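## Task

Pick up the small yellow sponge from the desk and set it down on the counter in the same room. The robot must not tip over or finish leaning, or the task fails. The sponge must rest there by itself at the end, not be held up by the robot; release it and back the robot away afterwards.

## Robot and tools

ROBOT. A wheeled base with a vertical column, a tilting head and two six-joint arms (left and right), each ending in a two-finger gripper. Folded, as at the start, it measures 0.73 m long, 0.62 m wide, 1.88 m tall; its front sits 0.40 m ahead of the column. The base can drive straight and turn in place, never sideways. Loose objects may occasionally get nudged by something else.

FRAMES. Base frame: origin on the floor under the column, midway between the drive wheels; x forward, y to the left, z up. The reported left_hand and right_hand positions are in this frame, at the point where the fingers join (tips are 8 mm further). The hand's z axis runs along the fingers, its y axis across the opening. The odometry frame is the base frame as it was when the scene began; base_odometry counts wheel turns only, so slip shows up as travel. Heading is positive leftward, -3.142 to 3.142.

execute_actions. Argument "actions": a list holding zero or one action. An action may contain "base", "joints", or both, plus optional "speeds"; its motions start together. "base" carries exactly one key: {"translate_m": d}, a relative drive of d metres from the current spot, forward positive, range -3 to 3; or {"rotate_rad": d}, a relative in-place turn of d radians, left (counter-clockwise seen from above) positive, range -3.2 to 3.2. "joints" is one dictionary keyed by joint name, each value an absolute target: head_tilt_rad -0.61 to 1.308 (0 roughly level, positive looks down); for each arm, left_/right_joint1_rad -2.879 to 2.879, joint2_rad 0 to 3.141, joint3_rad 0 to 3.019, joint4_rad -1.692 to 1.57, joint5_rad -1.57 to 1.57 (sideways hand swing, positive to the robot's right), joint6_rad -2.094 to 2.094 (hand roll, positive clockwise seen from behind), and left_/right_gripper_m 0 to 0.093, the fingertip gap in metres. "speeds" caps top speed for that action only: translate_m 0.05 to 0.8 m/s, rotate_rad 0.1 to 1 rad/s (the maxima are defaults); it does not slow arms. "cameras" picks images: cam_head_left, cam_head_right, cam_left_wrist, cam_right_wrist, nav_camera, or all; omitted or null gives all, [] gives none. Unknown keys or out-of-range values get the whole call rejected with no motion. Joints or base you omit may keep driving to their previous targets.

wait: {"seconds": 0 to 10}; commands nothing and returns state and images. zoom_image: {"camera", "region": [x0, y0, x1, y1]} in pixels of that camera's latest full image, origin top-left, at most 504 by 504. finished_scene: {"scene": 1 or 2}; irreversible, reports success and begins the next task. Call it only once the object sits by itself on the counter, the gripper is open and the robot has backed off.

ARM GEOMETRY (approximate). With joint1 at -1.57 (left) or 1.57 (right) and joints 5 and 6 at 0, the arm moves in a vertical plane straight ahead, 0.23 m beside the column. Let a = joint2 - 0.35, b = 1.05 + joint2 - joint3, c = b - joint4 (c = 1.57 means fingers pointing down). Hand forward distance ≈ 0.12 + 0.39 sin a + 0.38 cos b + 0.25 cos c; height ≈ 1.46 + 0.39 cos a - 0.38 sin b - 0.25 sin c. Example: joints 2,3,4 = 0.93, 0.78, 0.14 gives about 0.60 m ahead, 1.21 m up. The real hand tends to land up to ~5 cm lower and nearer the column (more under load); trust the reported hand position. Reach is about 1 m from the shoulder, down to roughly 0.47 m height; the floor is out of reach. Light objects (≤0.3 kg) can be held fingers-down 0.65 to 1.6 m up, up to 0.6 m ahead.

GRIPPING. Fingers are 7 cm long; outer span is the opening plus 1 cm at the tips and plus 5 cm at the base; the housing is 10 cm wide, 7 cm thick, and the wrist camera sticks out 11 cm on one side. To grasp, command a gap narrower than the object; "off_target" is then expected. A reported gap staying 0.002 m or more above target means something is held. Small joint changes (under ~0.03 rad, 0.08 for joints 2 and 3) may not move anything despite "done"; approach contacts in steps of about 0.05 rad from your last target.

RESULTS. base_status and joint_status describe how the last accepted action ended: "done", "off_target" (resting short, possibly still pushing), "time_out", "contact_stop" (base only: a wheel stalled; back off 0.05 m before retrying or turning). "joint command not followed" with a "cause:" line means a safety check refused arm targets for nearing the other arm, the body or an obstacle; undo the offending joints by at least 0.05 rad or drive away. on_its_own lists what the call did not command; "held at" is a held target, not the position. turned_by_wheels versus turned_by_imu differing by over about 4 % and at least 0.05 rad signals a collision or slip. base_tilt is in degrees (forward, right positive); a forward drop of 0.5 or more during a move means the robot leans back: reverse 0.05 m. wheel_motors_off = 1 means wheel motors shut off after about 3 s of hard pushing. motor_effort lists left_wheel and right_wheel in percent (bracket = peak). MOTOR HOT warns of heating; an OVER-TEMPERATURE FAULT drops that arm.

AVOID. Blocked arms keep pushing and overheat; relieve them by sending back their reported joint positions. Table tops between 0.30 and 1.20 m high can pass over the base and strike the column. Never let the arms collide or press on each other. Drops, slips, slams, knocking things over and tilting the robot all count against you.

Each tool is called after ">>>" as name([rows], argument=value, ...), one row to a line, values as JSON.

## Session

>>> execute_actions(actions=[])

Scene clock: 0.00 s.
Joint torques (N m, as the arm reports them, + toward a larger angle): no reading
base_odometry: x=+0.000 y=+0.000 heading=+0.000 (m, m, rad; odometry frame)
turned_by_wheels: +0.000 (rad since the last result)
turned_by_imu: +0.000 (rad since the last result)
base_tilt: forward=-0.8 right=-0.6 (deg)
base_status: not commanded
joint_positions: head_tilt_rad=+0.865 left_joint1_rad=-1.575 left_joint2_rad=+0.879 left_joint3_rad=+0.404 left_joint4_rad=-0.944 left_joint5_rad=-0.034 left_joint6_rad=-0.041 left_gripper_m=+0.095 right_joint1_rad=+1.543 right_joint2_rad=+0.918 right_joint3_rad=+0.381 right_joint4_rad=-0.973 right_joint5_rad=+0.017 right_joint6_rad=-0.064 right_gripper_m=+0.094
joint_status: not commanded
wheel_motors_off: 0
motor_effort: left_wheel=+4 right_wheel=+5 (%)
left_hand: x=+0.1464 y=+0.2295 z=+1.2526 quat_wxyz=(+0.432, +0.009, -0.901, -0.023) (m; base frame)
right_hand: x=+0.1219 y=-0.2336 z=+1.2625 quat_wxyz=(+0.474, +0.020, -0.880, +0.000) (m; base frame)
pictures: cam_head_left, cam_head_right, cam_left_wrist, cam_right_wrist, nav_camera
camera_calibration (this result's frames):
cam_head_left: T_world_to_cam=[[-0.0776092, -0.996151, 0.0407315, 0.00177425], [-0.800831, 0.0379532, -0.597686, 0.965298], [0.59384, -0.079005, -0.800695, 1.12472], [0, 0, 0, 1]] pos_world=[0.105276, 0.0539895, 1.47743]
cam_head_right: T_world_to_cam=[[-0.0632281, -0.997482, 0.0321319, -0.0882026], [-0.78963, 0.0303117, -0.612834, 0.981669], [0.610316, -0.0641206, -0.789558, 1.10344], [0, 0, 0, 1]] pos_world=[0.0961318, -0.0469833, 1.47566]
cam_left_wrist: T_world_to_cam=[[-0.00523301, -0.998127, -0.0609539, 0.308097], [-0.051677, -0.0606034, 0.996823, -1.22342], [-0.99865, 0.00836631, -0.0512631, 0.331932], [0, 0, 0, 1]] pos_world=[0.269873, 0.2306, 1.25532]
cam_right_wrist: T_world_to_cam=[[0.0269445, -0.999417, -0.0209692, -0.211368], [0.0633445, -0.0192276, 0.997806, -1.26949], [-0.997628, -0.0282137, 0.0627895, 0.158158], [0, 0, 0, 1]] pos_world=[0.243893, -0.231192, 1.25235]
Images, in order (width x height): cam_head_left 504x504, cam_head_right 504x504, cam_left_wrist 504x504, cam_right_wrist 504x504, nav_camera 504x504.

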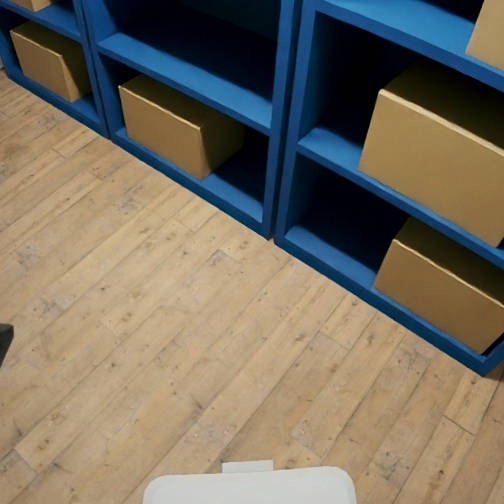

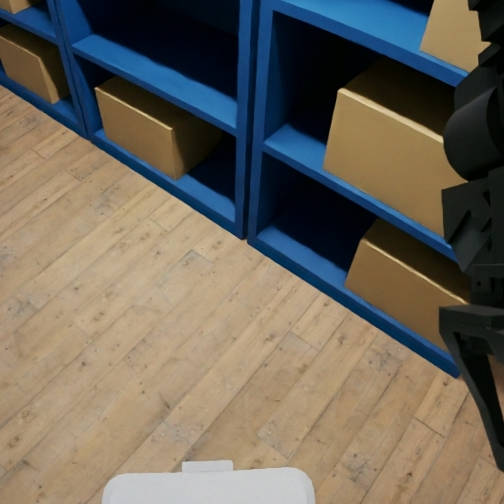

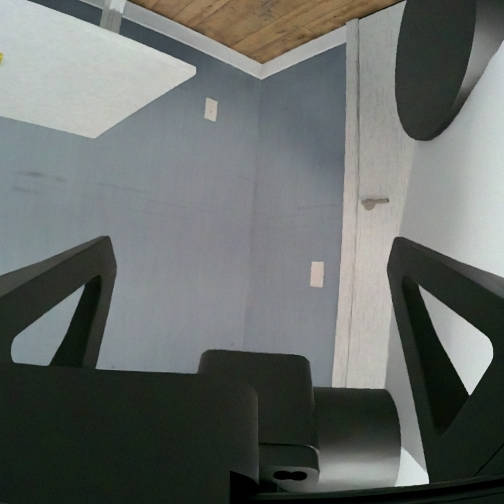

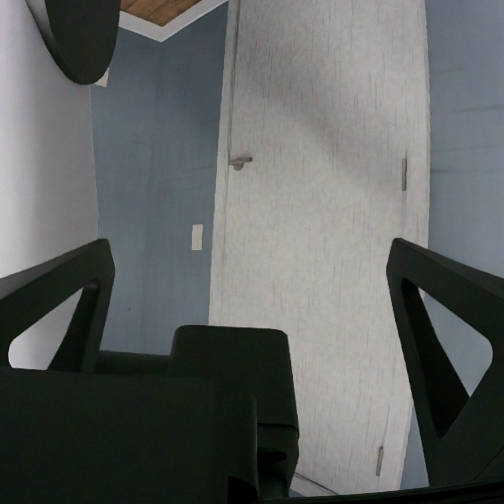

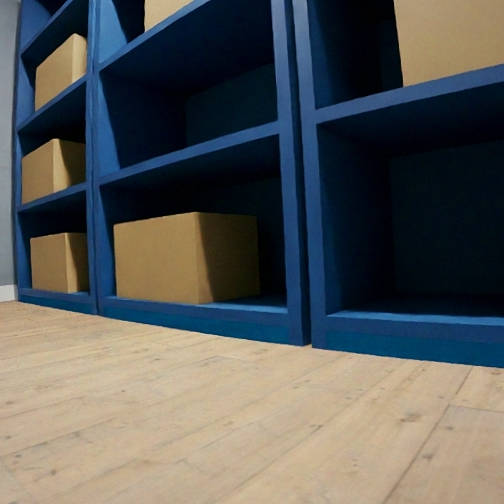

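>>> execute_actions([
  {"base":{"rotate_rad":2.55},"joints":{"head_tilt_rad":0.617}},
], cameras=["cam_head_left","cam_head_right","nav_camera"])

Scene clock: 4.93 s.
Joint torques (N m, as the arm reports them, + toward a larger angle): left_arm=[-1.12 -8.11 -0.31 -1.62 -0.01  0.06] | right_arm=[ 0.41 -6.23 -1.74 -1.3   0.11  0.02]
base_odometry: x=+0.000 y=+0.000 heading=+2.547 (m, m, rad; odometry frame)
turned_by_wheels: +2.547 (rad since the last result)
turned_by_imu: +2.517 (rad since the last result)
base_tilt: forward=-0.8 right=-0.6 (deg)
base_status: done
joint_positions: head_tilt_rad=+0.634 left_joint1_rad=-1.575 left_joint2_rad=+0.879 left_joint3_rad=+0.404 left_joint4_rad=-0.944 left_joint5_rad=-0.034 left_joint6_rad=-0.041 left_gripper_m=+0.095 right_joint1_rad=+1.543 right_joint2_rad=+0.918 right_joint3_rad=+0.381 right_joint4_rad=-0.973 right_joint5_rad=+0.017 right_joint6_rad=-0.064 right_gripper_m=+0.094
joint_status: all done
wheel_motors_off: 0
motor_effort: left_wheel=-11(56) right_wheel=+11(89) (%)
left_hand: x=+0.1464 y=+0.2295 z=+1.2526 quat_wxyz=(+0.432, +0.009, -0.901, -0.023) (m; base frame)
right_hand: x=+0.1219 y=-0.2336 z=+1.2625 quat_wxyz=(+0.474, +0.020, -0.880, +0.000) (m; base frame)
pictures: cam_head_left, cam_head_right, nav_camera
camera_calibration (this result's frames):
cam_head_left: T_world_to_cam=[[-0.0848692, -0.996151, 0.0218967, 0.031143], [-0.64286, 0.0379532, -0.765042, 1.21513], [0.761267, -0.079005, -0.643607, 0.874431], [0, 0, 0, 1]] pos_world=[0.118125, 0.0539895, 1.49173]
cam_head_right: T_world_to_cam=[[-0.0689022, -0.997482, 0.016815, -0.0643309], [-0.628491, 0.0303117, -0.777226, 1.22678], [0.774759, -0.0641206, -0.628997, 0.847952], [0, 0, 0, 1]] pos_world=[0.109627, -0.0469833, 1.48792]
Images, in order (width x height): cam_head_left 504x504, cam_head_right 504x504, nav_camera 504x504.

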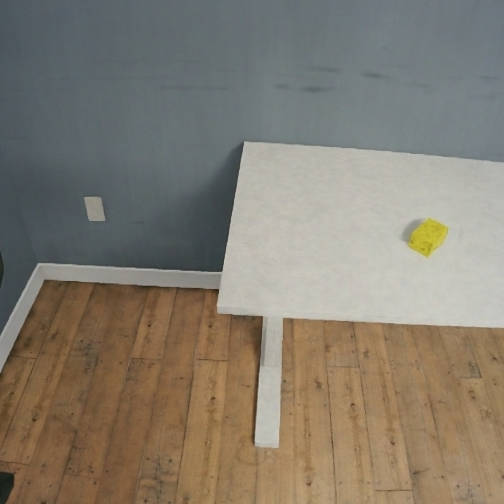

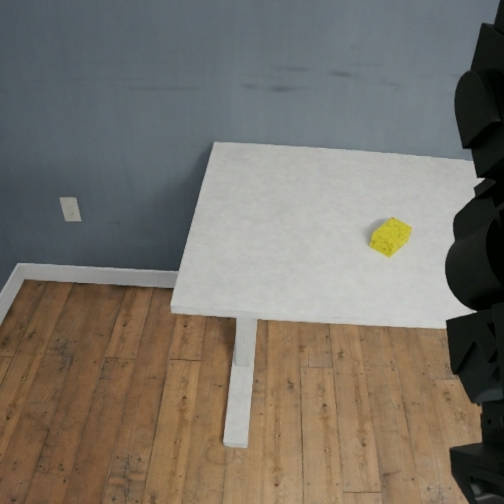

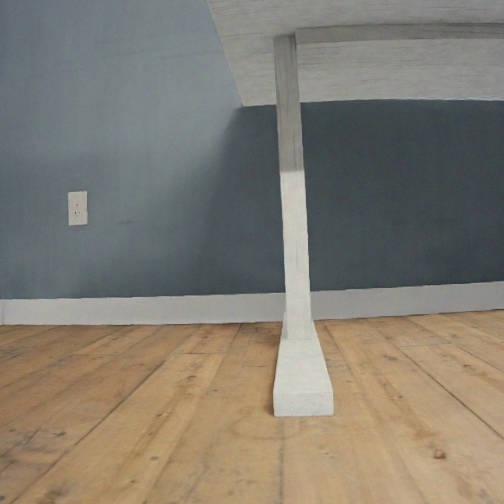

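>>> execute_actions([
  {"base":{"rotate_rad":-0.267},"joints":{"head_tilt_rad":0.9,"right_joint2_rad":1.85,"right_joint3_rad":2.0,"right_joint4_rad":-0.67,"right_joint6_rad":0.4,"right_joint5_rad":0,"right_joint1_rad":1.57}},
], cameras=[])

>>> execute_actions([
  {"base":{"translate_m":0.41}},
], cameras=["cam_head_left","cam_right_wrist"])

Scene clock: 8.60 s.
Joint torques (N m, as the arm reports them, + toward a larger angle): left_arm=[-1.4  -7.82 -0.27 -1.6  -0.01  0.07] | right_arm=[  0.69 -21.91   6.94   1.2    0.03   0.11]
base_odometry: x=+0.000 y=+0.000 heading=+2.283 (m, m, rad; odometry frame)
turned_by_wheels: -0.264 (rad since the last result)
turned_by_imu: -0.263 (rad since the last result)
base_tilt: forward=-0.7 right=-0.7 (deg)
base_status: done
joint_positions: head_tilt_rad=+0.901 left_joint1_rad=-1.575 left_joint2_rad=+0.879 left_joint3_rad=+0.404 left_joint4_rad=-0.944 left_joint5_rad=-0.034 left_joint6_rad=-0.041 left_gripper_m=+0.095 right_joint1_rad=+1.568 right_joint2_rad=+1.834 right_joint3_rad=+1.989 right_joint4_rad=-0.681 right_joint5_rad=+0.002 right_joint6_rad=+0.389 right_gripper_m=+0.094
joint_status: all done
wheel_motors_off: 0
motor_effort: left_wheel=+11(31) right_wheel=-10(34) (%)
left_hand: x=+0.1464 y=+0.2295 z=+1.2526 quat_wxyz=(+0.432, +0.009, -0.901, -0.023) (m; base frame)
right_hand: x=+0.7464 y=-0.2278 z=+0.9448 quat_wxyz=(+0.001, -0.194, -0.981, +0.002) (m; base frame)
pictures: none
No camera images: the call's "cameras" was empty. Leave "cameras" out to get every camera's image.

Scene clock: 10.90 s.
Joint torques (N m, as the arm reports them, + toward a larger angle): left_arm=[-1.37 -7.86 -0.66 -1.6   0.    0.08] | right_arm=[  0.72 -22.27   6.99   1.2    0.03   0.11]
base_odometry: x=-0.268 y=+0.310 heading=+2.284 (m, m, rad; odometry frame)
turned_by_wheels: +0.002 (rad since the last result)
turned_by_imu: +0.001 (rad since the last result)
base_tilt: forward=-0.7 right=-0.6 (deg)
base_status: done
joint_positions: head_tilt_rad=+0.902 left_joint1_rad=-1.575 left_joint2_rad=+0.878 left_joint3_rad=+0.408 left_joint4_rad=-0.944 left_joint5_rad=-0.034 left_joint6_rad=-0.041 left_gripper_m=+0.095 right_joint1_rad=+1.569 right_joint2_rad=+1.836 right_joint3_rad=+1.989 right_joint4_rad=-0.681 right_joint5_rad=+0.002 right_joint6_rad=+0.389 right_gripper_m=+0.094
joint_status: not commanded
wheel_motors_off: 0
motor_effort: left_wheel=+2(100) right_wheel=-1(81) (%)
left_hand: x=+0.1485 y=+0.2295 z=+1.2519 quat_wxyz=(+0.430, +0.009, -0.902, -0.023) (m; base frame)
right_hand: x=+0.7456 y=-0.2275 z=+0.9436 quat_wxyz=(+0.001, -0.194, -0.981, +0.002) (m; base frame)
pictures: cam_head_left, cam_right_wrist
camera_calibration (this result's frames):
cam_head_left: T_world_to_cam=[[-0.0760743, -0.996151, 0.0435309, -0.00261351], [-0.822067, 0.0379532, -0.568125, 0.920835], [0.564287, -0.079005, -0.82179, 1.15868], [0, 0, 0, 1]] pos_world=[0.102961, 0.0539895, 1.47546]
cam_right_wrist: T_world_to_cam=[[-0.384138, -0.923273, -0.00229094, 0.0774308], [-0.736395, 0.304887, 0.603958, 0.0509575], [-0.55692, 0.23369, -0.797012, 1.34285], [0, 0, 0, 1]] pos_world=[0.815131, -0.257859, 1.03967]
Images, in order (width x height): cam_head_left 504x504, cam_right_wrist 504x504.

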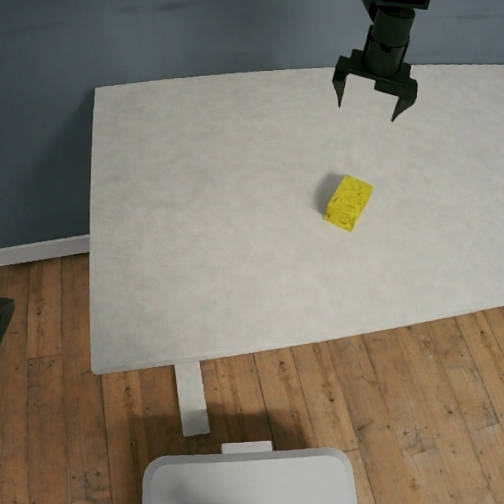

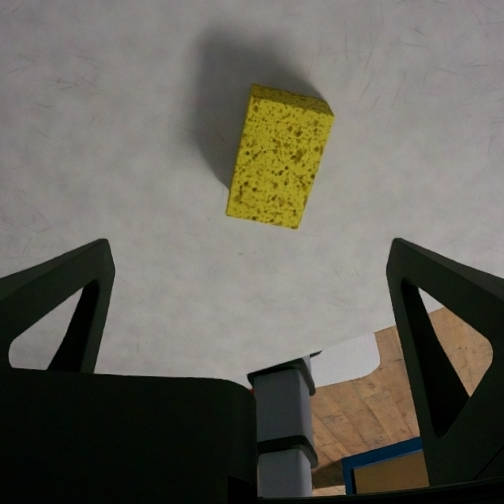

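>>> execute_actions([
  {"joints":{"right_joint2_rad":2.11,"right_joint3_rad":2.11,"right_joint4_rad":-0.51,"right_joint6_rad":0.6}},
], cameras=["cam_head_left","cam_right_wrist"])

Scene clock: 13.20 s.
Joint torques (N m, as the arm reports them, + toward a larger angle): left_arm=[-1.36 -8.   -0.61 -1.57 -0.01  0.06] | right_arm=[  0.75 -21.46   6.17   0.89   0.05   0.11]
base_odometry: x=-0.268 y=+0.310 heading=+2.284 (m, m, rad; odometry frame)
turned_by_wheels: +0.000 (rad since the last result)
turned_by_imu: -0.001 (rad since the last result)
base_tilt: forward=-0.7 right=-0.6 (deg)
base_status: not commanded
joint_positions: head_tilt_rad=+0.902 left_joint1_rad=-1.575 left_joint2_rad=+0.878 left_joint3_rad=+0.408 left_joint4_rad=-0.944 left_joint5_rad=-0.034 left_joint6_rad=-0.041 left_gripper_m=+0.095 right_joint1_rad=+1.569 right_joint2_rad=+2.115 right_joint3_rad=+2.094 right_joint4_rad=-0.516 right_joint5_rad=+0.002 right_joint6_rad=+0.589 right_gripper_m=+0.094
joint_status: all done
wheel_motors_off: 0
motor_effort: left_wheel=+2(3) right_wheel=-3(3) (%)
left_hand: x=+0.1485 y=+0.2295 z=+1.2519 quat_wxyz=(+0.430, +0.009, -0.902, -0.023) (m; base frame)
right_hand: x=+0.6820 y=-0.2277 z=+0.8001 quat_wxyz=(+0.006, -0.291, -0.957, +0.004) (m; base frame)
pictures: cam_head_left, cam_right_wrist
camera_calibration (this result's frames):
cam_head_left: T_world_to_cam=[[-0.0760743, -0.996151, 0.0435309, -0.00261352], [-0.822067, 0.0379532, -0.568125, 0.920835], [0.564286, -0.079005, -0.82179, 1.15868], [0, 0, 0, 1]] pos_world=[0.102961, 0.0539895, 1.47546]
cam_right_wrist: T_world_to_cam=[[-0.559823, -0.828606, 0.0030921, 0.189529], [-0.656088, 0.445539, 0.609133, 0.0639269], [-0.506109, 0.338978, -0.793062, 1.17923], [0, 0, 0, 1]] pos_world=[0.744862, -0.27117, 0.895674]
Images, in order (width x height): cam_head_left 504x504, cam_right_wrist 504x504.

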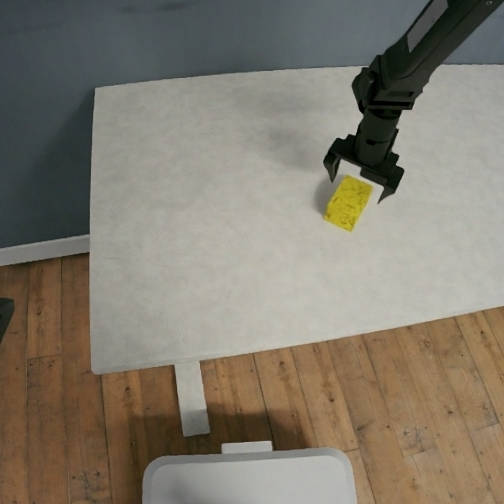

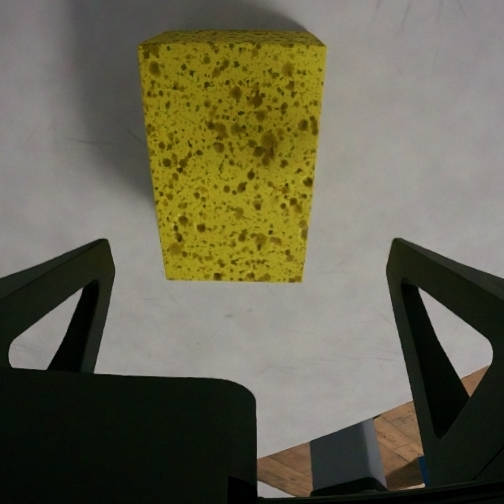

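>>> execute_actions([
  {"base":{"translate_m":0.025},"joints":{"right_joint2_rad":2.34,"right_joint3_rad":2.42,"right_joint4_rad":-0.6}},
], cameras=["cam_right_wrist"])

>>> execute_actions([
  {"joints":{"right_gripper_m":0.035}},
], cameras=["cam_right_wrist"])

>>> execute_actions([
  {"joints":{"right_joint2_rad":1.85,"right_joint3_rad":2.0,"right_joint4_rad":-0.67}},
], cameras=["cam_right_wrist"])

Scene clock: 15.90 s.
Joint torques (N m, as the arm reports them, + toward a larger angle): left_arm=[-1.23 -7.65 -0.31 -1.63 -0.02  0.07] | right_arm=[  0.68 -21.45   7.93   0.06   0.01   0.11]
base_odometry: x=-0.285 y=+0.329 heading=+2.286 (m, m, rad; odometry frame)
turned_by_wheels: +0.001 (rad since the last result)
turned_by_imu: +0.000 (rad since the last result)
base_tilt: forward=-0.8 right=-0.6 (deg)
base_status: done
joint_positions: head_tilt_rad=+0.902 left_joint1_rad=-1.575 left_joint2_rad=+0.878 left_joint3_rad=+0.406 left_joint4_rad=-0.944 left_joint5_rad=-0.034 left_joint6_rad=-0.041 left_gripper_m=+0.095 right_joint1_rad=+1.569 right_joint2_rad=+2.346 right_joint3_rad=+2.391 right_joint4_rad=-0.585 right_joint5_rad=+0.003 right_joint6_rad=+0.589 right_gripper_m=+0.094
joint_status: all done
wheel_motors_off: 0
motor_effort: left_wheel=+1(40) right_wheel=-2(55) (%)
left_hand: x=+0.1475 y=+0.2295 z=+1.2523 quat_wxyz=(+0.431, +0.009, -0.902, -0.023) (m; base frame)
right_hand: x=+0.6755 y=-0.2276 z=+0.7286 quat_wxyz=(+0.007, -0.291, -0.957, +0.005) (m; base frame)
pictures: cam_right_wrist
camera_calibration (this result's frames):
cam_right_wrist: T_world_to_cam=[[-0.559648, -0.828715, 0.00515669, 0.184575], [-0.654313, 0.445673, 0.610942, 0.100746], [-0.508595, 0.338538, -0.791659, 1.11975], [0, 0, 0, 1]] pos_world=[0.738716, -0.271018, 0.823959]
Images, in order (width x height): cam_right_wrist 504x504.

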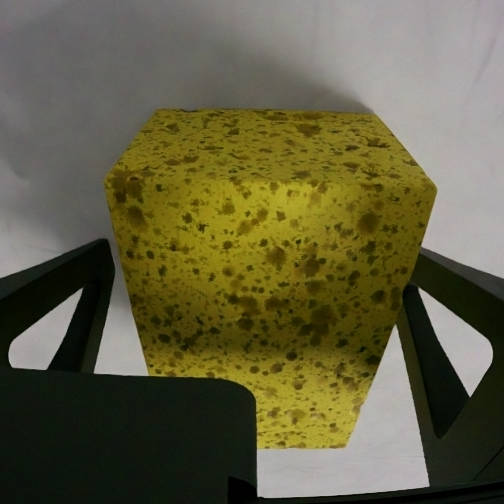

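Scene clock: 16.53 s.
Joint torques (N m, as the arm reports them, + toward a larger angle): left_arm=[-1.28 -7.8  -0.46 -1.62 -0.03  0.07] | right_arm=[  0.94 -21.22   7.84   0.05   0.03   0.12]
base_odometry: x=-0.285 y=+0.329 heading=+2.286 (m, m, rad; odometry frame)
turned_by_wheels: +0.000 (rad since the last result)
turned_by_imu: +0.000 (rad since the last result)
base_tilt: forward=-0.8 right=-0.7 (deg)
base_status: not commanded
joint_positions: head_tilt_rad=+0.902 left_joint1_rad=-1.575 left_joint2_rad=+0.878 left_joint3_rad=+0.406 left_joint4_rad=-0.944 left_joint5_rad=-0.034 left_joint6_rad=-0.041 left_gripper_m=+0.095 right_joint1_rad=+1.569 right_joint2_rad=+2.346 right_joint3_rad=+2.391 right_joint4_rad=-0.585 right_joint5_rad=+0.003 right_joint6_rad=+0.590 right_gripper_m=+0.059
joint_status: right_gripper_m off_target (ended at +0.059, target +0.035)
wheel_motors_off: 0
motor_effort: left_wheel=+1(1) right_wheel=-1(1) (%)
left_hand: x=+0.1475 y=+0.2295 z=+1.2523 quat_wxyz=(+0.431, +0.009, -0.902, -0.023) (m; base frame)
right_hand: x=+0.6755 y=-0.2275 z=+0.7286 quat_wxyz=(+0.007, -0.291, -0.957, +0.004) (m; base frame)
pictures: cam_right_wrist
camera_calibration (this result's frames):
cam_right_wrist: T_world_to_cam=[[-0.559969, -0.8285, 0.00484455, 0.185123], [-0.654142, 0.445697, 0.611108, 0.100486], [-0.508462, 0.339032, -0.791533, 1.11966], [0, 0, 0, 1]] pos_world=[0.738699, -0.271012, 0.823942]
Images, in order (width x height): cam_right_wrist 504x504.

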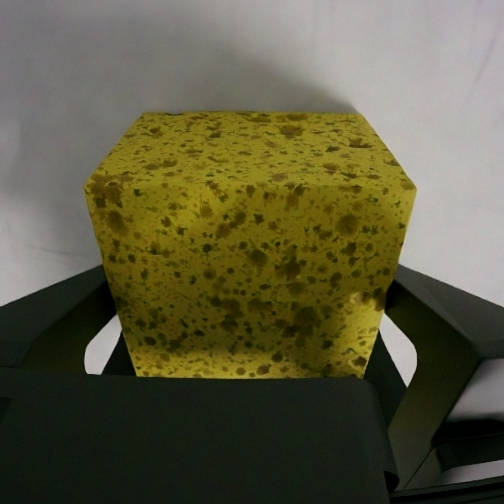

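Scene clock: 18.33 s.
Joint torques (N m, as the arm reports them, + toward a larger angle): left_arm=[-1.02 -7.88 -0.5  -1.54  0.01  0.08] | right_arm=[  0.76 -23.5    6.08   0.32   0.03   0.11]
base_odometry: x=-0.285 y=+0.329 heading=+2.286 (m, m, rad; odometry frame)
turned_by_wheels: +0.000 (rad since the last result)
turned_by_imu: -0.001 (rad since the last result)
base_tilt: forward=-0.7 right=-0.6 (deg)
base_status: not commanded
joint_positions: head_tilt_rad=+0.902 left_joint1_rad=-1.575 left_joint2_rad=+0.878 left_joint3_rad=+0.406 left_joint4_rad=-0.944 left_joint5_rad=-0.034 left_joint6_rad=-0.041 left_gripper_m=+0.095 right_joint1_rad=+1.569 right_joint2_rad=+1.853 right_joint3_rad=+1.999 right_joint4_rad=-0.659 right_joint5_rad=+0.003 right_joint6_rad=+0.590 right_gripper_m=+0.059
joint_status: all done
wheel_motors_off: 0
motor_effort: left_wheel=+1(2) right_wheel=-1(2) (%)
left_hand: x=+0.1475 y=+0.2295 z=+1.2523 quat_wxyz=(+0.431, +0.009, -0.902, -0.023) (m; base frame)
right_hand: x=+0.7474 y=-0.2273 z=+0.9356 quat_wxyz=(-0.006, -0.291, -0.957, +0.001) (m; base frame)
pictures: cam_right_wrist
camera_calibration (this result's frames):
cam_right_wrist: T_world_to_cam=[[-0.55987, -0.828522, -0.00987545, 0.238264], [-0.670016, 0.445684, 0.593669, 0.0490435], [-0.487467, 0.338994, -0.804648, 1.31657], [0, 0, 0, 1]] pos_world=[0.808039, -0.270759, 1.03261]
Images, in order (width x height): cam_right_wrist 504x504.

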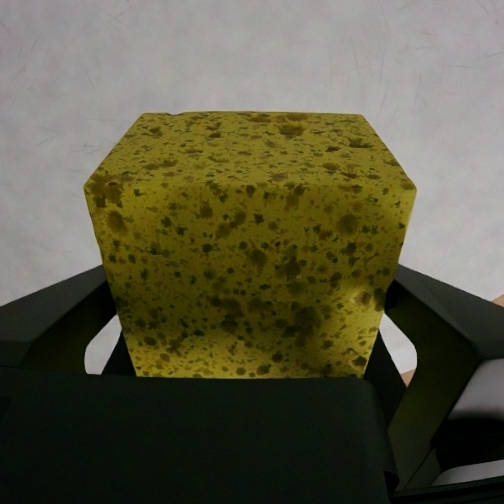

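>>> execute_actions([
  {"base":{"translate_m":-0.25},"joints":{"head_tilt_rad":0.75,"right_joint6_rad":0,"right_joint2_rad":0.9,"right_joint3_rad":0.6,"right_joint4_rad":-0.2}},
], cameras=[])

>>> execute_actions([
  {"base":{"rotate_rad":2.75}},
], cameras=["cam_head_left","nav_camera"])

Scene clock: 21.87 s.
Joint torques (N m, as the arm reports them, + toward a larger angle): left_arm=[-1.32 -7.88 -0.18 -1.57 -0.03  0.08] | right_arm=[  0.66 -11.21   3.19   1.05  -0.02  -0.08]
base_odometry: x=-0.121 y=+0.140 heading=+2.289 (m, m, rad; odometry frame)
turned_by_wheels: +0.003 (rad since the last result)
turned_by_imu: +0.002 (rad since the last result)
base_tilt: forward=-0.7 right=-0.7 (deg)
base_status: done
joint_positions: head_tilt_rad=+0.766 left_joint1_rad=-1.575 left_joint2_rad=+0.877 left_joint3_rad=+0.403 left_joint4_rad=-0.944 left_joint5_rad=-0.034 left_joint6_rad=-0.041 left_gripper_m=+0.095 right_joint1_rad=+1.569 right_joint2_rad=+0.904 right_joint3_rad=+0.588 right_joint4_rad=-0.207 right_joint5_rad=+0.002 right_joint6_rad=+0.011 right_gripper_m=+0.059
joint_status: all done
wheel_motors_off: 0
motor_effort: left_wheel=+3(73) right_wheel=-2(47) (%)
left_hand: x=+0.1458 y=+0.2295 z=+1.2529 quat_wxyz=(+0.432, +0.009, -0.901, -0.023) (m; base frame)
right_hand: x=+0.4066 y=-0.2266 z=+1.1630 quat_wxyz=(+0.000, -0.006, -1.000, +0.002) (m; base frame)
pictures: none
No camera images: the call's "cameras" was empty. Leave "cameras" out to get every camera's image.

Scene clock: 26.40 s.
Joint torques (N m, as the arm reports them, + toward a larger angle): left_arm=[-1.27 -7.91 -0.19 -1.57 -0.01  0.06] | right_arm=[  0.54 -10.65   3.09   1.03  -0.02  -0.08]
base_odometry: x=-0.121 y=+0.140 heading=-1.247 (m, m, rad; odometry frame)
turned_by_wheels: +2.747 (rad since the last result)
turned_by_imu: +2.717 (rad since the last result)
base_tilt: forward=-0.8 right=-0.6 (deg)
base_status: done
joint_positions: head_tilt_rad=+0.766 left_joint1_rad=-1.575 left_joint2_rad=+0.877 left_joint3_rad=+0.403 left_joint4_rad=-0.944 left_joint5_rad=-0.034 left_joint6_rad=-0.041 left_gripper_m=+0.095 right_joint1_rad=+1.569 right_joint2_rad=+0.904 right_joint3_rad=+0.590 right_joint4_rad=-0.207 right_joint5_rad=+0.002 right_joint6_rad=+0.011 right_gripper_m=+0.059
joint_status: not commanded
wheel_motors_off: 0
motor_effort: left_wheel=-11(44) right_wheel=+11(72) (%)
left_hand: x=+0.1458 y=+0.2295 z=+1.2529 quat_wxyz=(+0.432, +0.009, -0.901, -0.023) (m; base frame)
right_hand: x=+0.4075 y=-0.2266 z=+1.1631 quat_wxyz=(-0.001, -0.006, -1.000, +0.002) (m; base frame)
pictures: cam_head_left, nav_camera
camera_calibration (this result's frames):
cam_head_left: T_world_to_cam=[[-0.0812726, -0.996151, 0.0328179, 0.0141444], [-0.737475, 0.0379532, -0.674307, 1.08013], [0.670466, -0.079005, -0.737722, 1.02391], [0, 0, 0, 1]] pos_world=[0.111221, 0.0539895, 1.48323]
Images, in order (width x height): cam_head_left 504x504, nav_camera 504x504.

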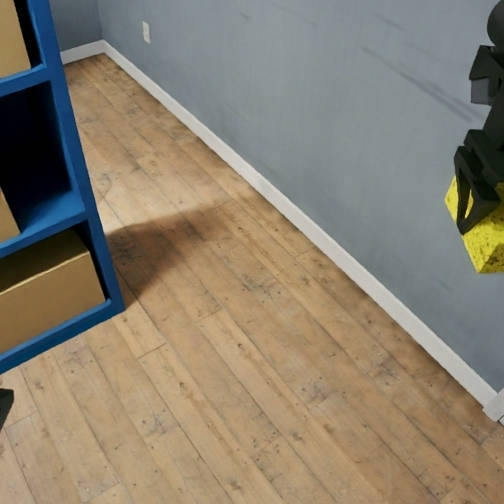

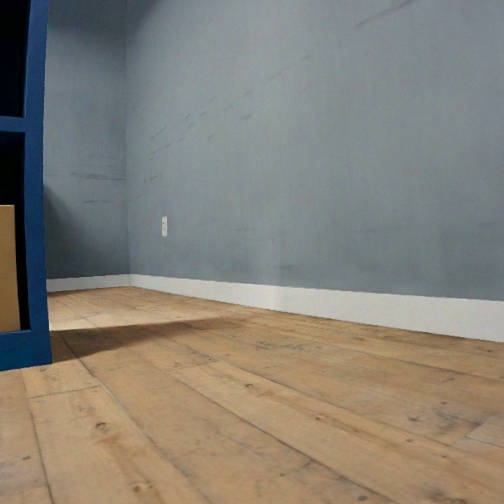

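>>> execute_actions([
  {"base":{"rotate_rad":-0.405}},
], cameras=[])

>>> execute_actions([
  {"base":{"translate_m":0.62}},
], cameras=[])

>>> execute_actions([
  {"base":{"rotate_rad":0.69}},
], cameras=[])

>>> execute_actions([
  {"base":{"translate_m":0.5}},
], cameras=[])

>>> execute_actions([
  {"base":{"rotate_rad":0.3},"joints":{"head_tilt_rad":1.0}},
], cameras=["cam_head_left","cam_head_right","nav_camera"])

Scene clock: 30.03 s.
Joint torques (N m, as the arm reports them, + toward a larger angle): left_arm=[-1.13 -7.9  -0.22 -1.6   0.    0.07] | right_arm=[  0.51 -10.54   3.07   1.06  -0.01  -0.08]
base_odometry: x=-0.121 y=+0.140 heading=-1.651 (m, m, rad; odometry frame)
turned_by_wheels: -0.404 (rad since the last result)
turned_by_imu: -0.402 (rad since the last result)
base_tilt: forward=-0.8 right=-0.6 (deg)
base_status: done
joint_positions: head_tilt_rad=+0.766 left_joint1_rad=-1.575 left_joint2_rad=+0.877 left_joint3_rad=+0.403 left_joint4_rad=-0.944 left_joint5_rad=-0.034 left_joint6_rad=-0.041 left_gripper_m=+0.095 right_joint1_rad=+1.569 right_joint2_rad=+0.904 right_joint3_rad=+0.590 right_joint4_rad=-0.207 right_joint5_rad=+0.002 right_joint6_rad=+0.011 right_gripper_m=+0.059
joint_status: not commanded
wheel_motors_off: 0
motor_effort: left_wheel=+7(31) right_wheel=-7(32) (%)
left_hand: x=+0.1458 y=+0.2295 z=+1.2529 quat_wxyz=(+0.432, +0.009, -0.901, -0.023) (m; base frame)
right_hand: x=+0.4075 y=-0.2266 z=+1.1631 quat_wxyz=(-0.001, -0.006, -1.000, +0.002) (m; base frame)
pictures: none
No camera images: the call's "cameras" was empty. Leave "cameras" out to get every camera's image.

Scene clock: 32.80 s.
Joint torques (N m, as the arm reports them, + toward a larger angle): left_arm=[-1.24 -7.85 -0.52 -1.69 -0.01  0.08] | right_arm=[  0.5  -10.8    2.58   1.05  -0.01  -0.08]
base_odometry: x=-0.170 y=-0.478 heading=-1.650 (m, m, rad; odometry frame)
turned_by_wheels: +0.001 (rad since the last result)
turned_by_imu: +0.000 (rad since the last result)
base_tilt: forward=-0.7 right=-0.7 (deg)
base_status: done
joint_positions: head_tilt_rad=+0.765 left_joint1_rad=-1.575 left_joint2_rad=+0.877 left_joint3_rad=+0.407 left_joint4_rad=-0.944 left_joint5_rad=-0.034 left_joint6_rad=-0.041 left_gripper_m=+0.095 right_joint1_rad=+1.569 right_joint2_rad=+0.903 right_joint3_rad=+0.595 right_joint4_rad=-0.207 right_joint5_rad=+0.002 right_joint6_rad=+0.011 right_gripper_m=+0.059
joint_status: not commanded
wheel_motors_off: 0
motor_effort: left_wheel=+2(100) right_wheel=-2(78) (%)
left_hand: x=+0.1479 y=+0.2295 z=+1.2522 quat_wxyz=(+0.430, +0.009, -0.902, -0.023) (m; base frame)
right_hand: x=+0.4113 y=-0.2266 z=+1.1638 quat_wxyz=(-0.004, -0.006, -1.000, +0.002) (m; base frame)
pictures: none
No camera images: the call's "cameras" was empty. Leave "cameras" out to get every camera's image.

Scene clock: 35.23 s.
Joint torques (N m, as the arm reports them, + toward a larger angle): left_arm=[-1.43 -7.72 -0.52 -1.63 -0.01  0.05] | right_arm=[  0.52 -10.55   2.64   1.1    0.    -0.08]
base_odometry: x=-0.170 y=-0.478 heading=-0.963 (m, m, rad; odometry frame)
turned_by_wheels: +0.687 (rad since the last result)
turned_by_imu: +0.677 (rad since the last result)
base_tilt: forward=-0.7 right=-0.7 (deg)
base_status: done
joint_positions: head_tilt_rad=+0.765 left_joint1_rad=-1.575 left_joint2_rad=+0.877 left_joint3_rad=+0.407 left_joint4_rad=-0.944 left_joint5_rad=-0.034 left_joint6_rad=-0.041 left_gripper_m=+0.095 right_joint1_rad=+1.569 right_joint2_rad=+0.903 right_joint3_rad=+0.595 right_joint4_rad=-0.207 right_joint5_rad=+0.002 right_joint6_rad=+0.011 right_gripper_m=+0.059
joint_status: not commanded
wheel_motors_off: 0
motor_effort: left_wheel=-10(90) right_wheel=+12(59) (%)
left_hand: x=+0.1479 y=+0.2295 z=+1.2522 quat_wxyz=(+0.430, +0.009, -0.902, -0.023) (m; base frame)
right_hand: x=+0.4113 y=-0.2265 z=+1.1638 quat_wxyz=(-0.004, -0.006, -1.000, +0.002) (m; base frame)
pictures: none
No camera images: the call's "cameras" was empty. Leave "cameras" out to get every camera's image.

Scene clock: 37.73 s.
Joint torques (N m, as the arm reports them, + toward a larger angle): left_arm=[-1.25 -8.1  -0.49 -1.6  -0.02  0.06] | right_arm=[  0.52 -10.8    2.42   1.08   0.    -0.08]
base_odometry: x=+0.116 y=-0.888 heading=-0.962 (m, m, rad; odometry frame)
turned_by_wheels: +0.000 (rad since the last result)
turned_by_imu: +0.000 (rad since the last result)
base_tilt: forward=-0.7 right=-0.6 (deg)
base_status: done
joint_positions: head_tilt_rad=+0.765 left_joint1_rad=-1.575 left_joint2_rad=+0.877 left_joint3_rad=+0.406 left_joint4_rad=-0.944 left_joint5_rad=-0.034 left_joint6_rad=-0.041 left_gripper_m=+0.095 right_joint1_rad=+1.569 right_joint2_rad=+0.903 right_joint3_rad=+0.598 right_joint4_rad=-0.207 right_joint5_rad=+0.002 right_joint6_rad=+0.011 right_gripper_m=+0.059
joint_status: not commanded
wheel_motors_off: 0
motor_effort: left_wheel=+0(89) right_wheel=+0(85) (%)
left_hand: x=+0.1477 y=+0.2295 z=+1.2523 quat_wxyz=(+0.431, +0.009, -0.902, -0.023) (m; base frame)
right_hand: x=+0.4132 y=-0.2265 z=+1.1642 quat_wxyz=(-0.006, -0.006, -1.000, +0.002) (m; base frame)
pictures: none
No camera images: the call's "cameras" was empty. Leave "cameras" out to get every camera's image.

Scene clock: 39.67 s.
Joint torques (N m, as the arm reports them, + toward a larger angle): left_arm=[-1.3  -7.58 -0.48 -1.61 -0.01  0.06] | right_arm=[  0.52 -10.81   2.51   1.12  -0.01  -0.08]
base_odometry: x=+0.116 y=-0.888 heading=-0.665 (m, m, rad; odometry frame)
turned_by_wheels: +0.297 (rad since the last result)
turned_by_imu: +0.289 (rad since the last result)
base_tilt: forward=-0.8 right=-0.7 (deg)
base_status: done
joint_positions: head_tilt_rad=+1.000 left_joint1_rad=-1.575 left_joint2_rad=+0.877 left_joint3_rad=+0.406 left_joint4_rad=-0.944 left_joint5_rad=-0.034 left_joint6_rad=-0.041 left_gripper_m=+0.095 right_joint1_rad=+1.569 right_joint2_rad=+0.903 right_joint3_rad=+0.598 right_joint4_rad=-0.207 right_joint5_rad=+0.002 right_joint6_rad=+0.011 right_gripper_m=+0.059
joint_status: all done
wheel_motors_off: 0
motor_effort: left_wheel=-5(90) right_wheel=+6(71) (%)
left_hand: x=+0.1477 y=+0.2295 z=+1.2523 quat_wxyz=(+0.431, +0.009, -0.902, -0.023) (m; base frame)
right_hand: x=+0.4132 y=-0.2265 z=+1.1642 quat_wxyz=(-0.006, -0.006, -1.000, +0.002) (m; base frame)
pictures: cam_head_left, cam_head_right, nav_camera
camera_calibration (this result's frames):
cam_head_left: T_world_to_cam=[[-0.0714436, -0.996151, 0.0507746, -0.0140003], [-0.873772, 0.0379532, -0.484853, 0.795181], [0.48106, -0.079005, -0.873121, 1.24189], [0, 0, 0, 1]] pos_world=[0.0963827, 0.0539895, 1.47058]
cam_head_right: T_world_to_cam=[[-0.0583462, -0.997482, 0.0403234, -0.101062], [-0.864704, 0.0303117, -0.501366, 0.813762], [0.498881, -0.0641206, -0.864295, 1.2241], [0, 0, 0, 1]] pos_world=[0.087084, -0.0469833, 1.47006]
Images, in order (width x height): cam_head_left 504x504, cam_head_right 504x504, nav_camera 504x504.

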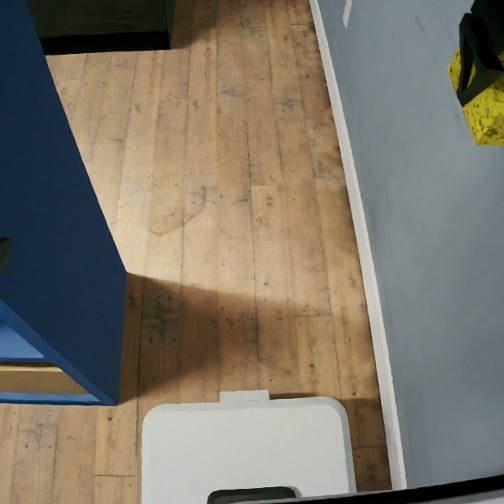

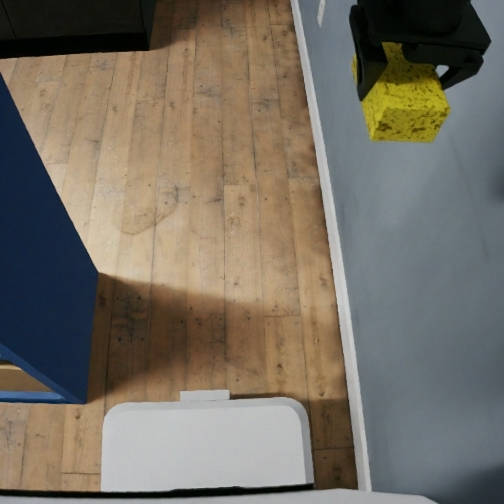

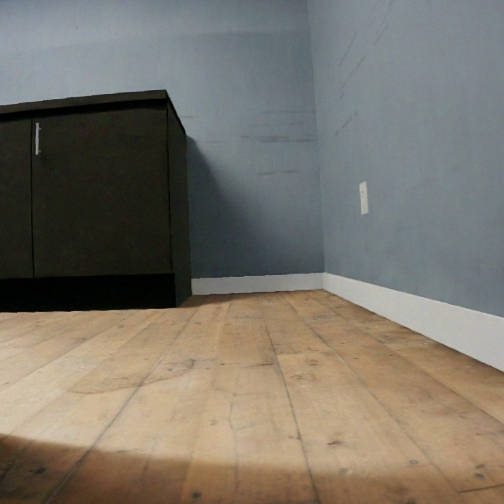

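>>> execute_actions([
  {"base":{"translate_m":1.1},"speeds":{"translate_m":0.5},"joints":{"head_tilt_rad":0.716}},
], cameras=[])

>>> execute_actions([
  {"base":{"rotate_rad":0.6},"joints":{"right_joint2_rad":1.3,"right_joint3_rad":1.3,"right_joint4_rad":-0.5}},
], cameras=["cam_head_left","cam_head_right","nav_camera"])

Scene clock: 44.87 s.
Joint torques (N m, as the arm reports them, + toward a larger angle): left_arm=[-1.18 -7.67 -0.27 -1.63  0.    0.06] | right_arm=[  0.54 -10.93   2.45   1.13  -0.01  -0.08]
base_odometry: x=+0.982 y=-1.567 heading=-0.663 (m, m, rad; odometry frame)
turned_by_wheels: +0.002 (rad since the last result)
turned_by_imu: +0.000 (rad since the last result)
base_tilt: forward=-0.7 right=-0.7 (deg)
base_status: done
joint_positions: head_tilt_rad=+0.732 left_joint1_rad=-1.575 left_joint2_rad=+0.877 left_joint3_rad=+0.405 left_joint4_rad=-0.944 left_joint5_rad=-0.034 left_joint6_rad=-0.041 left_gripper_m=+0.095 right_joint1_rad=+1.569 right_joint2_rad=+0.902 right_joint3_rad=+0.597 right_joint4_rad=-0.207 right_joint5_rad=+0.002 right_joint6_rad=+0.011 right_gripper_m=+0.059
joint_status: all done
wheel_motors_off: 0
motor_effort: left_wheel=+2(89) right_wheel=-2(76) (%)
left_hand: x=+0.1470 y=+0.2295 z=+1.2526 quat_wxyz=(+0.431, +0.009, -0.902, -0.023) (m; base frame)
right_hand: x=+0.4129 y=-0.2265 z=+1.1644 quat_wxyz=(-0.006, -0.006, -1.000, +0.002) (m; base frame)
pictures: none
No camera images: the call's "cameras" was empty. Leave "cameras" out to get every camera's image.

Scene clock: 47.30 s.
Joint torques (N m, as the arm reports them, + toward a larger angle): left_arm=[-1.35 -7.8  -0.38 -1.58  0.    0.06] | right_arm=[  0.46 -18.44   4.8    0.31  -0.01  -0.08]
base_odometry: x=+0.982 y=-1.567 heading=-0.066 (m, m, rad; odometry frame)
turned_by_wheels: +0.597 (rad since the last result)
turned_by_imu: +0.585 (rad since the last result)
base_tilt: forward=-0.8 right=-0.6 (deg)
base_status: done
joint_positions: head_tilt_rad=+0.732 left_joint1_rad=-1.575 left_joint2_rad=+0.877 left_joint3_rad=+0.405 left_joint4_rad=-0.944 left_joint5_rad=-0.034 left_joint6_rad=-0.041 left_gripper_m=+0.095 right_joint1_rad=+1.571 right_joint2_rad=+1.294 right_joint3_rad=+1.302 right_joint4_rad=-0.487 right_joint5_rad=+0.002 right_joint6_rad=+0.011 right_gripper_m=+0.059
joint_status: all done
wheel_motors_off: 0
motor_effort: left_wheel=-11(92) right_wheel=+12(79) (%)
left_hand: x=+0.1470 y=+0.2295 z=+1.2526 quat_wxyz=(+0.431, +0.009, -0.902, -0.023) (m; base frame)
right_hand: x=+0.6406 y=-0.2259 z=+1.1057 quat_wxyz=(-0.022, -0.005, -1.000, +0.001) (m; base frame)
pictures: cam_head_left, cam_head_right, nav_camera
camera_calibration (this result's frames):
cam_head_left: T_world_to_cam=[[-0.0823358, -0.996151, 0.0300511, 0.0184585], [-0.714253, 0.0379532, -0.698857, 1.11677], [0.695027, -0.079005, -0.714629, 0.987116], [0, 0, 0, 1]] pos_world=[0.113105, 0.0539895, 1.48533]
cam_head_right: T_world_to_cam=[[-0.066939, -0.997482, 0.0234399, -0.0746313], [-0.701138, 0.0303117, -0.712381, 1.13055], [0.709877, -0.0641206, -0.701401, 0.962699], [0, 0, 0, 1]] pos_world=[0.104276, -0.0469833, 1.48237]
Images, in order (width x height): cam_head_left 504x504, cam_head_right 504x504, nav_camera 504x504.

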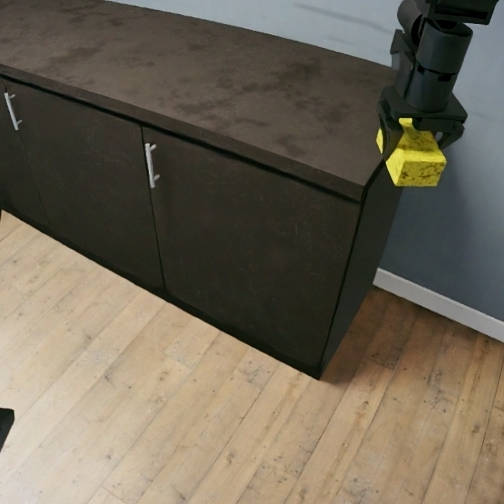

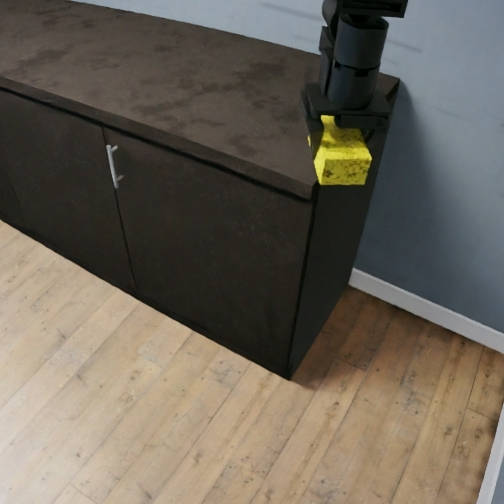

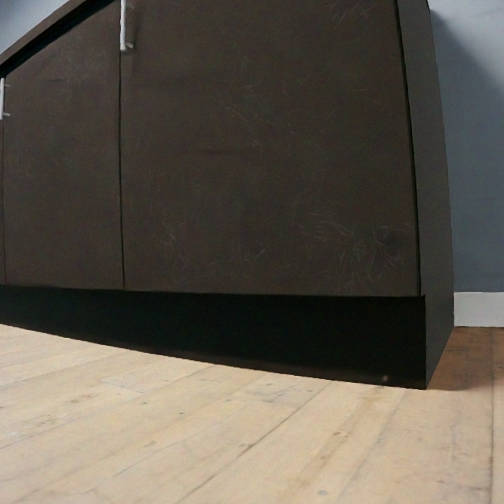

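>>> execute_actions([
  {"base":{"translate_m":0.41},"speeds":{"translate_m":0.4},"joints":{"right_joint2_rad":1.7,"right_joint3_rad":2.05,"right_joint4_rad":-0.85}},
], cameras=[])

>>> execute_actions([
  {"joints":{"right_joint2_rad":1.82,"right_joint4_rad":-0.75}},
], cameras=["cam_head_left"])

>>> execute_actions([
  {"joints":{"right_joint2_rad":1.88,"right_joint4_rad":-0.7}},
], cameras=["cam_head_left"])

Scene clock: 51.07 s.
Joint torques (N m, as the arm reports them, + toward a larger angle): left_arm=[-1.29 -7.89 -0.47 -1.65  0.02  0.07] | right_arm=[  0.68 -22.76   8.77   0.39  -0.01  -0.08]
base_odometry: x=+1.392 y=-1.594 heading=-0.065 (m, m, rad; odometry frame)
turned_by_wheels: +0.002 (rad since the last result)
turned_by_imu: +0.001 (rad since the last result)
base_tilt: forward=-0.7 right=-0.7 (deg)
base_status: done
joint_positions: head_tilt_rad=+0.732 left_joint1_rad=-1.575 left_joint2_rad=+0.877 left_joint3_rad=+0.405 left_joint4_rad=-0.944 left_joint5_rad=-0.034 left_joint6_rad=-0.041 left_gripper_m=+0.095 right_joint1_rad=+1.571 right_joint2_rad=+1.681 right_joint3_rad=+2.035 right_joint4_rad=-0.840 right_joint5_rad=+0.002 right_joint6_rad=+0.011 right_gripper_m=+0.059
joint_status: all done
wheel_motors_off: 0
motor_effort: left_wheel=+3(87) right_wheel=-2(84) (%)
left_hand: x=+0.1472 y=+0.2295 z=+1.2525 quat_wxyz=(+0.431, +0.009, -0.902, -0.023) (m; base frame)
right_hand: x=+0.8009 y=-0.2259 z=+1.0561 quat_wxyz=(-0.019, -0.005, -1.000, +0.001) (m; base frame)
pictures: none
No camera images: the call's "cameras" was empty. Leave "cameras" out to get every camera's image.

Scene clock: 52.27 s.
Joint torques (N m, as the arm reports them, + toward a larger angle): left_arm=[-1.46 -7.73 -0.43 -1.64  0.01  0.06] | right_arm=[  0.59 -24.74   7.66   1.13   0.    -0.08]
base_odometry: x=+1.392 y=-1.594 heading=-0.065 (m, m, rad; odometry frame)
turned_by_wheels: +0.000 (rad since the last result)
turned_by_imu: +0.000 (rad since the last result)
base_tilt: forward=-0.7 right=-0.7 (deg)
base_status: not commanded
joint_positions: head_tilt_rad=+0.732 left_joint1_rad=-1.575 left_joint2_rad=+0.877 left_joint3_rad=+0.405 left_joint4_rad=-0.944 left_joint5_rad=-0.034 left_joint6_rad=-0.041 left_gripper_m=+0.095 right_joint1_rad=+1.571 right_joint2_rad=+1.836 right_joint3_rad=+2.035 right_joint4_rad=-0.762 right_joint5_rad=+0.002 right_joint6_rad=+0.011 right_gripper_m=+0.059
joint_status: all done
wheel_motors_off: 0
motor_effort: left_wheel=+3(3) right_wheel=-2(3) (%)
left_hand: x=+0.1472 y=+0.2295 z=+1.2525 quat_wxyz=(+0.431, +0.009, -0.902, -0.023) (m; base frame)
right_hand: x=+0.7501 y=-0.2259 z=+0.9550 quat_wxyz=(+0.020, -0.005, -1.000, +0.001) (m; base frame)
pictures: cam_head_left
camera_calibration (this result's frames):
cam_head_left: T_world_to_cam=[[-0.0823376, -0.996151, 0.030046, 0.0184664], [-0.71421, 0.0379532, -0.698901, 1.11684], [0.695071, -0.079005, -0.714587, 0.987048], [0, 0, 0, 1]] pos_world=[0.113109, 0.0539895, 1.48534]
Images, in order (width x height): cam_head_left 504x504.

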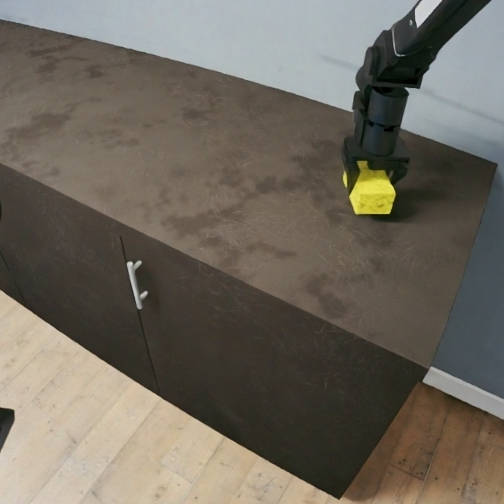

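Scene clock: 53.10 s.
Joint torques (N m, as the arm reports them, + toward a larger angle): left_arm=[-1.07 -7.97 -0.38 -1.63 -0.02  0.05] | right_arm=[  0.59 -22.49   7.44   1.29  -0.01  -0.08]
base_odometry: x=+1.392 y=-1.594 heading=-0.065 (m, m, rad; odometry frame)
turned_by_wheels: +0.000 (rad since the last result)
turned_by_imu: +0.000 (rad since the last result)
base_tilt: forward=-0.7 right=-0.6 (deg)
base_status: not commanded
joint_positions: head_tilt_rad=+0.732 left_joint1_rad=-1.575 left_joint2_rad=+0.877 left_joint3_rad=+0.405 left_joint4_rad=-0.944 left_joint5_rad=-0.034 left_joint6_rad=-0.041 left_gripper_m=+0.095 right_joint1_rad=+1.571 right_joint2_rad=+1.870 right_joint3_rad=+2.035 right_joint4_rad=-0.715 right_joint5_rad=+0.002 right_joint6_rad=+0.011 right_gripper_m=+0.059
joint_status: all done
wheel_motors_off: 0
motor_effort: left_wheel=+3(2) right_wheel=-2(2) (%)
left_hand: x=+0.1472 y=+0.2295 z=+1.2525 quat_wxyz=(+0.431, +0.009, -0.902, -0.023) (m; base frame)
right_hand: x=+0.7441 y=-0.2260 z=+0.9332 quat_wxyz=(+0.013, -0.005, -1.000, +0.001) (m; base frame)
pictures: cam_head_left
camera_calibration (this result's frames):
cam_head_left: T_world_to_cam=[[-0.0823376, -0.996151, 0.030046, 0.0184664], [-0.71421, 0.0379532, -0.698901, 1.11684], [0.695071, -0.079005, -0.714587, 0.987048], [0, 0, 0, 1]] pos_world=[0.113109, 0.0539895, 1.48534]
Images, in order (width x height): cam_head_left 504x504.

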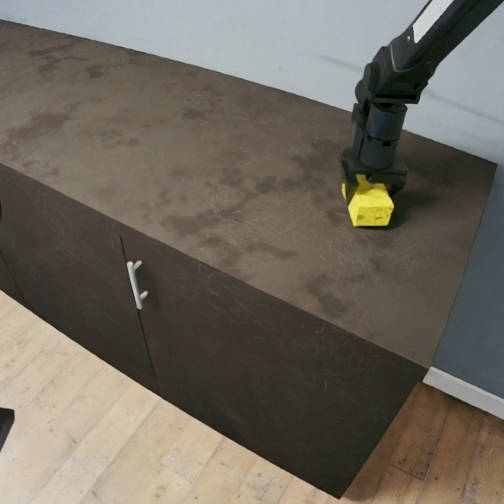

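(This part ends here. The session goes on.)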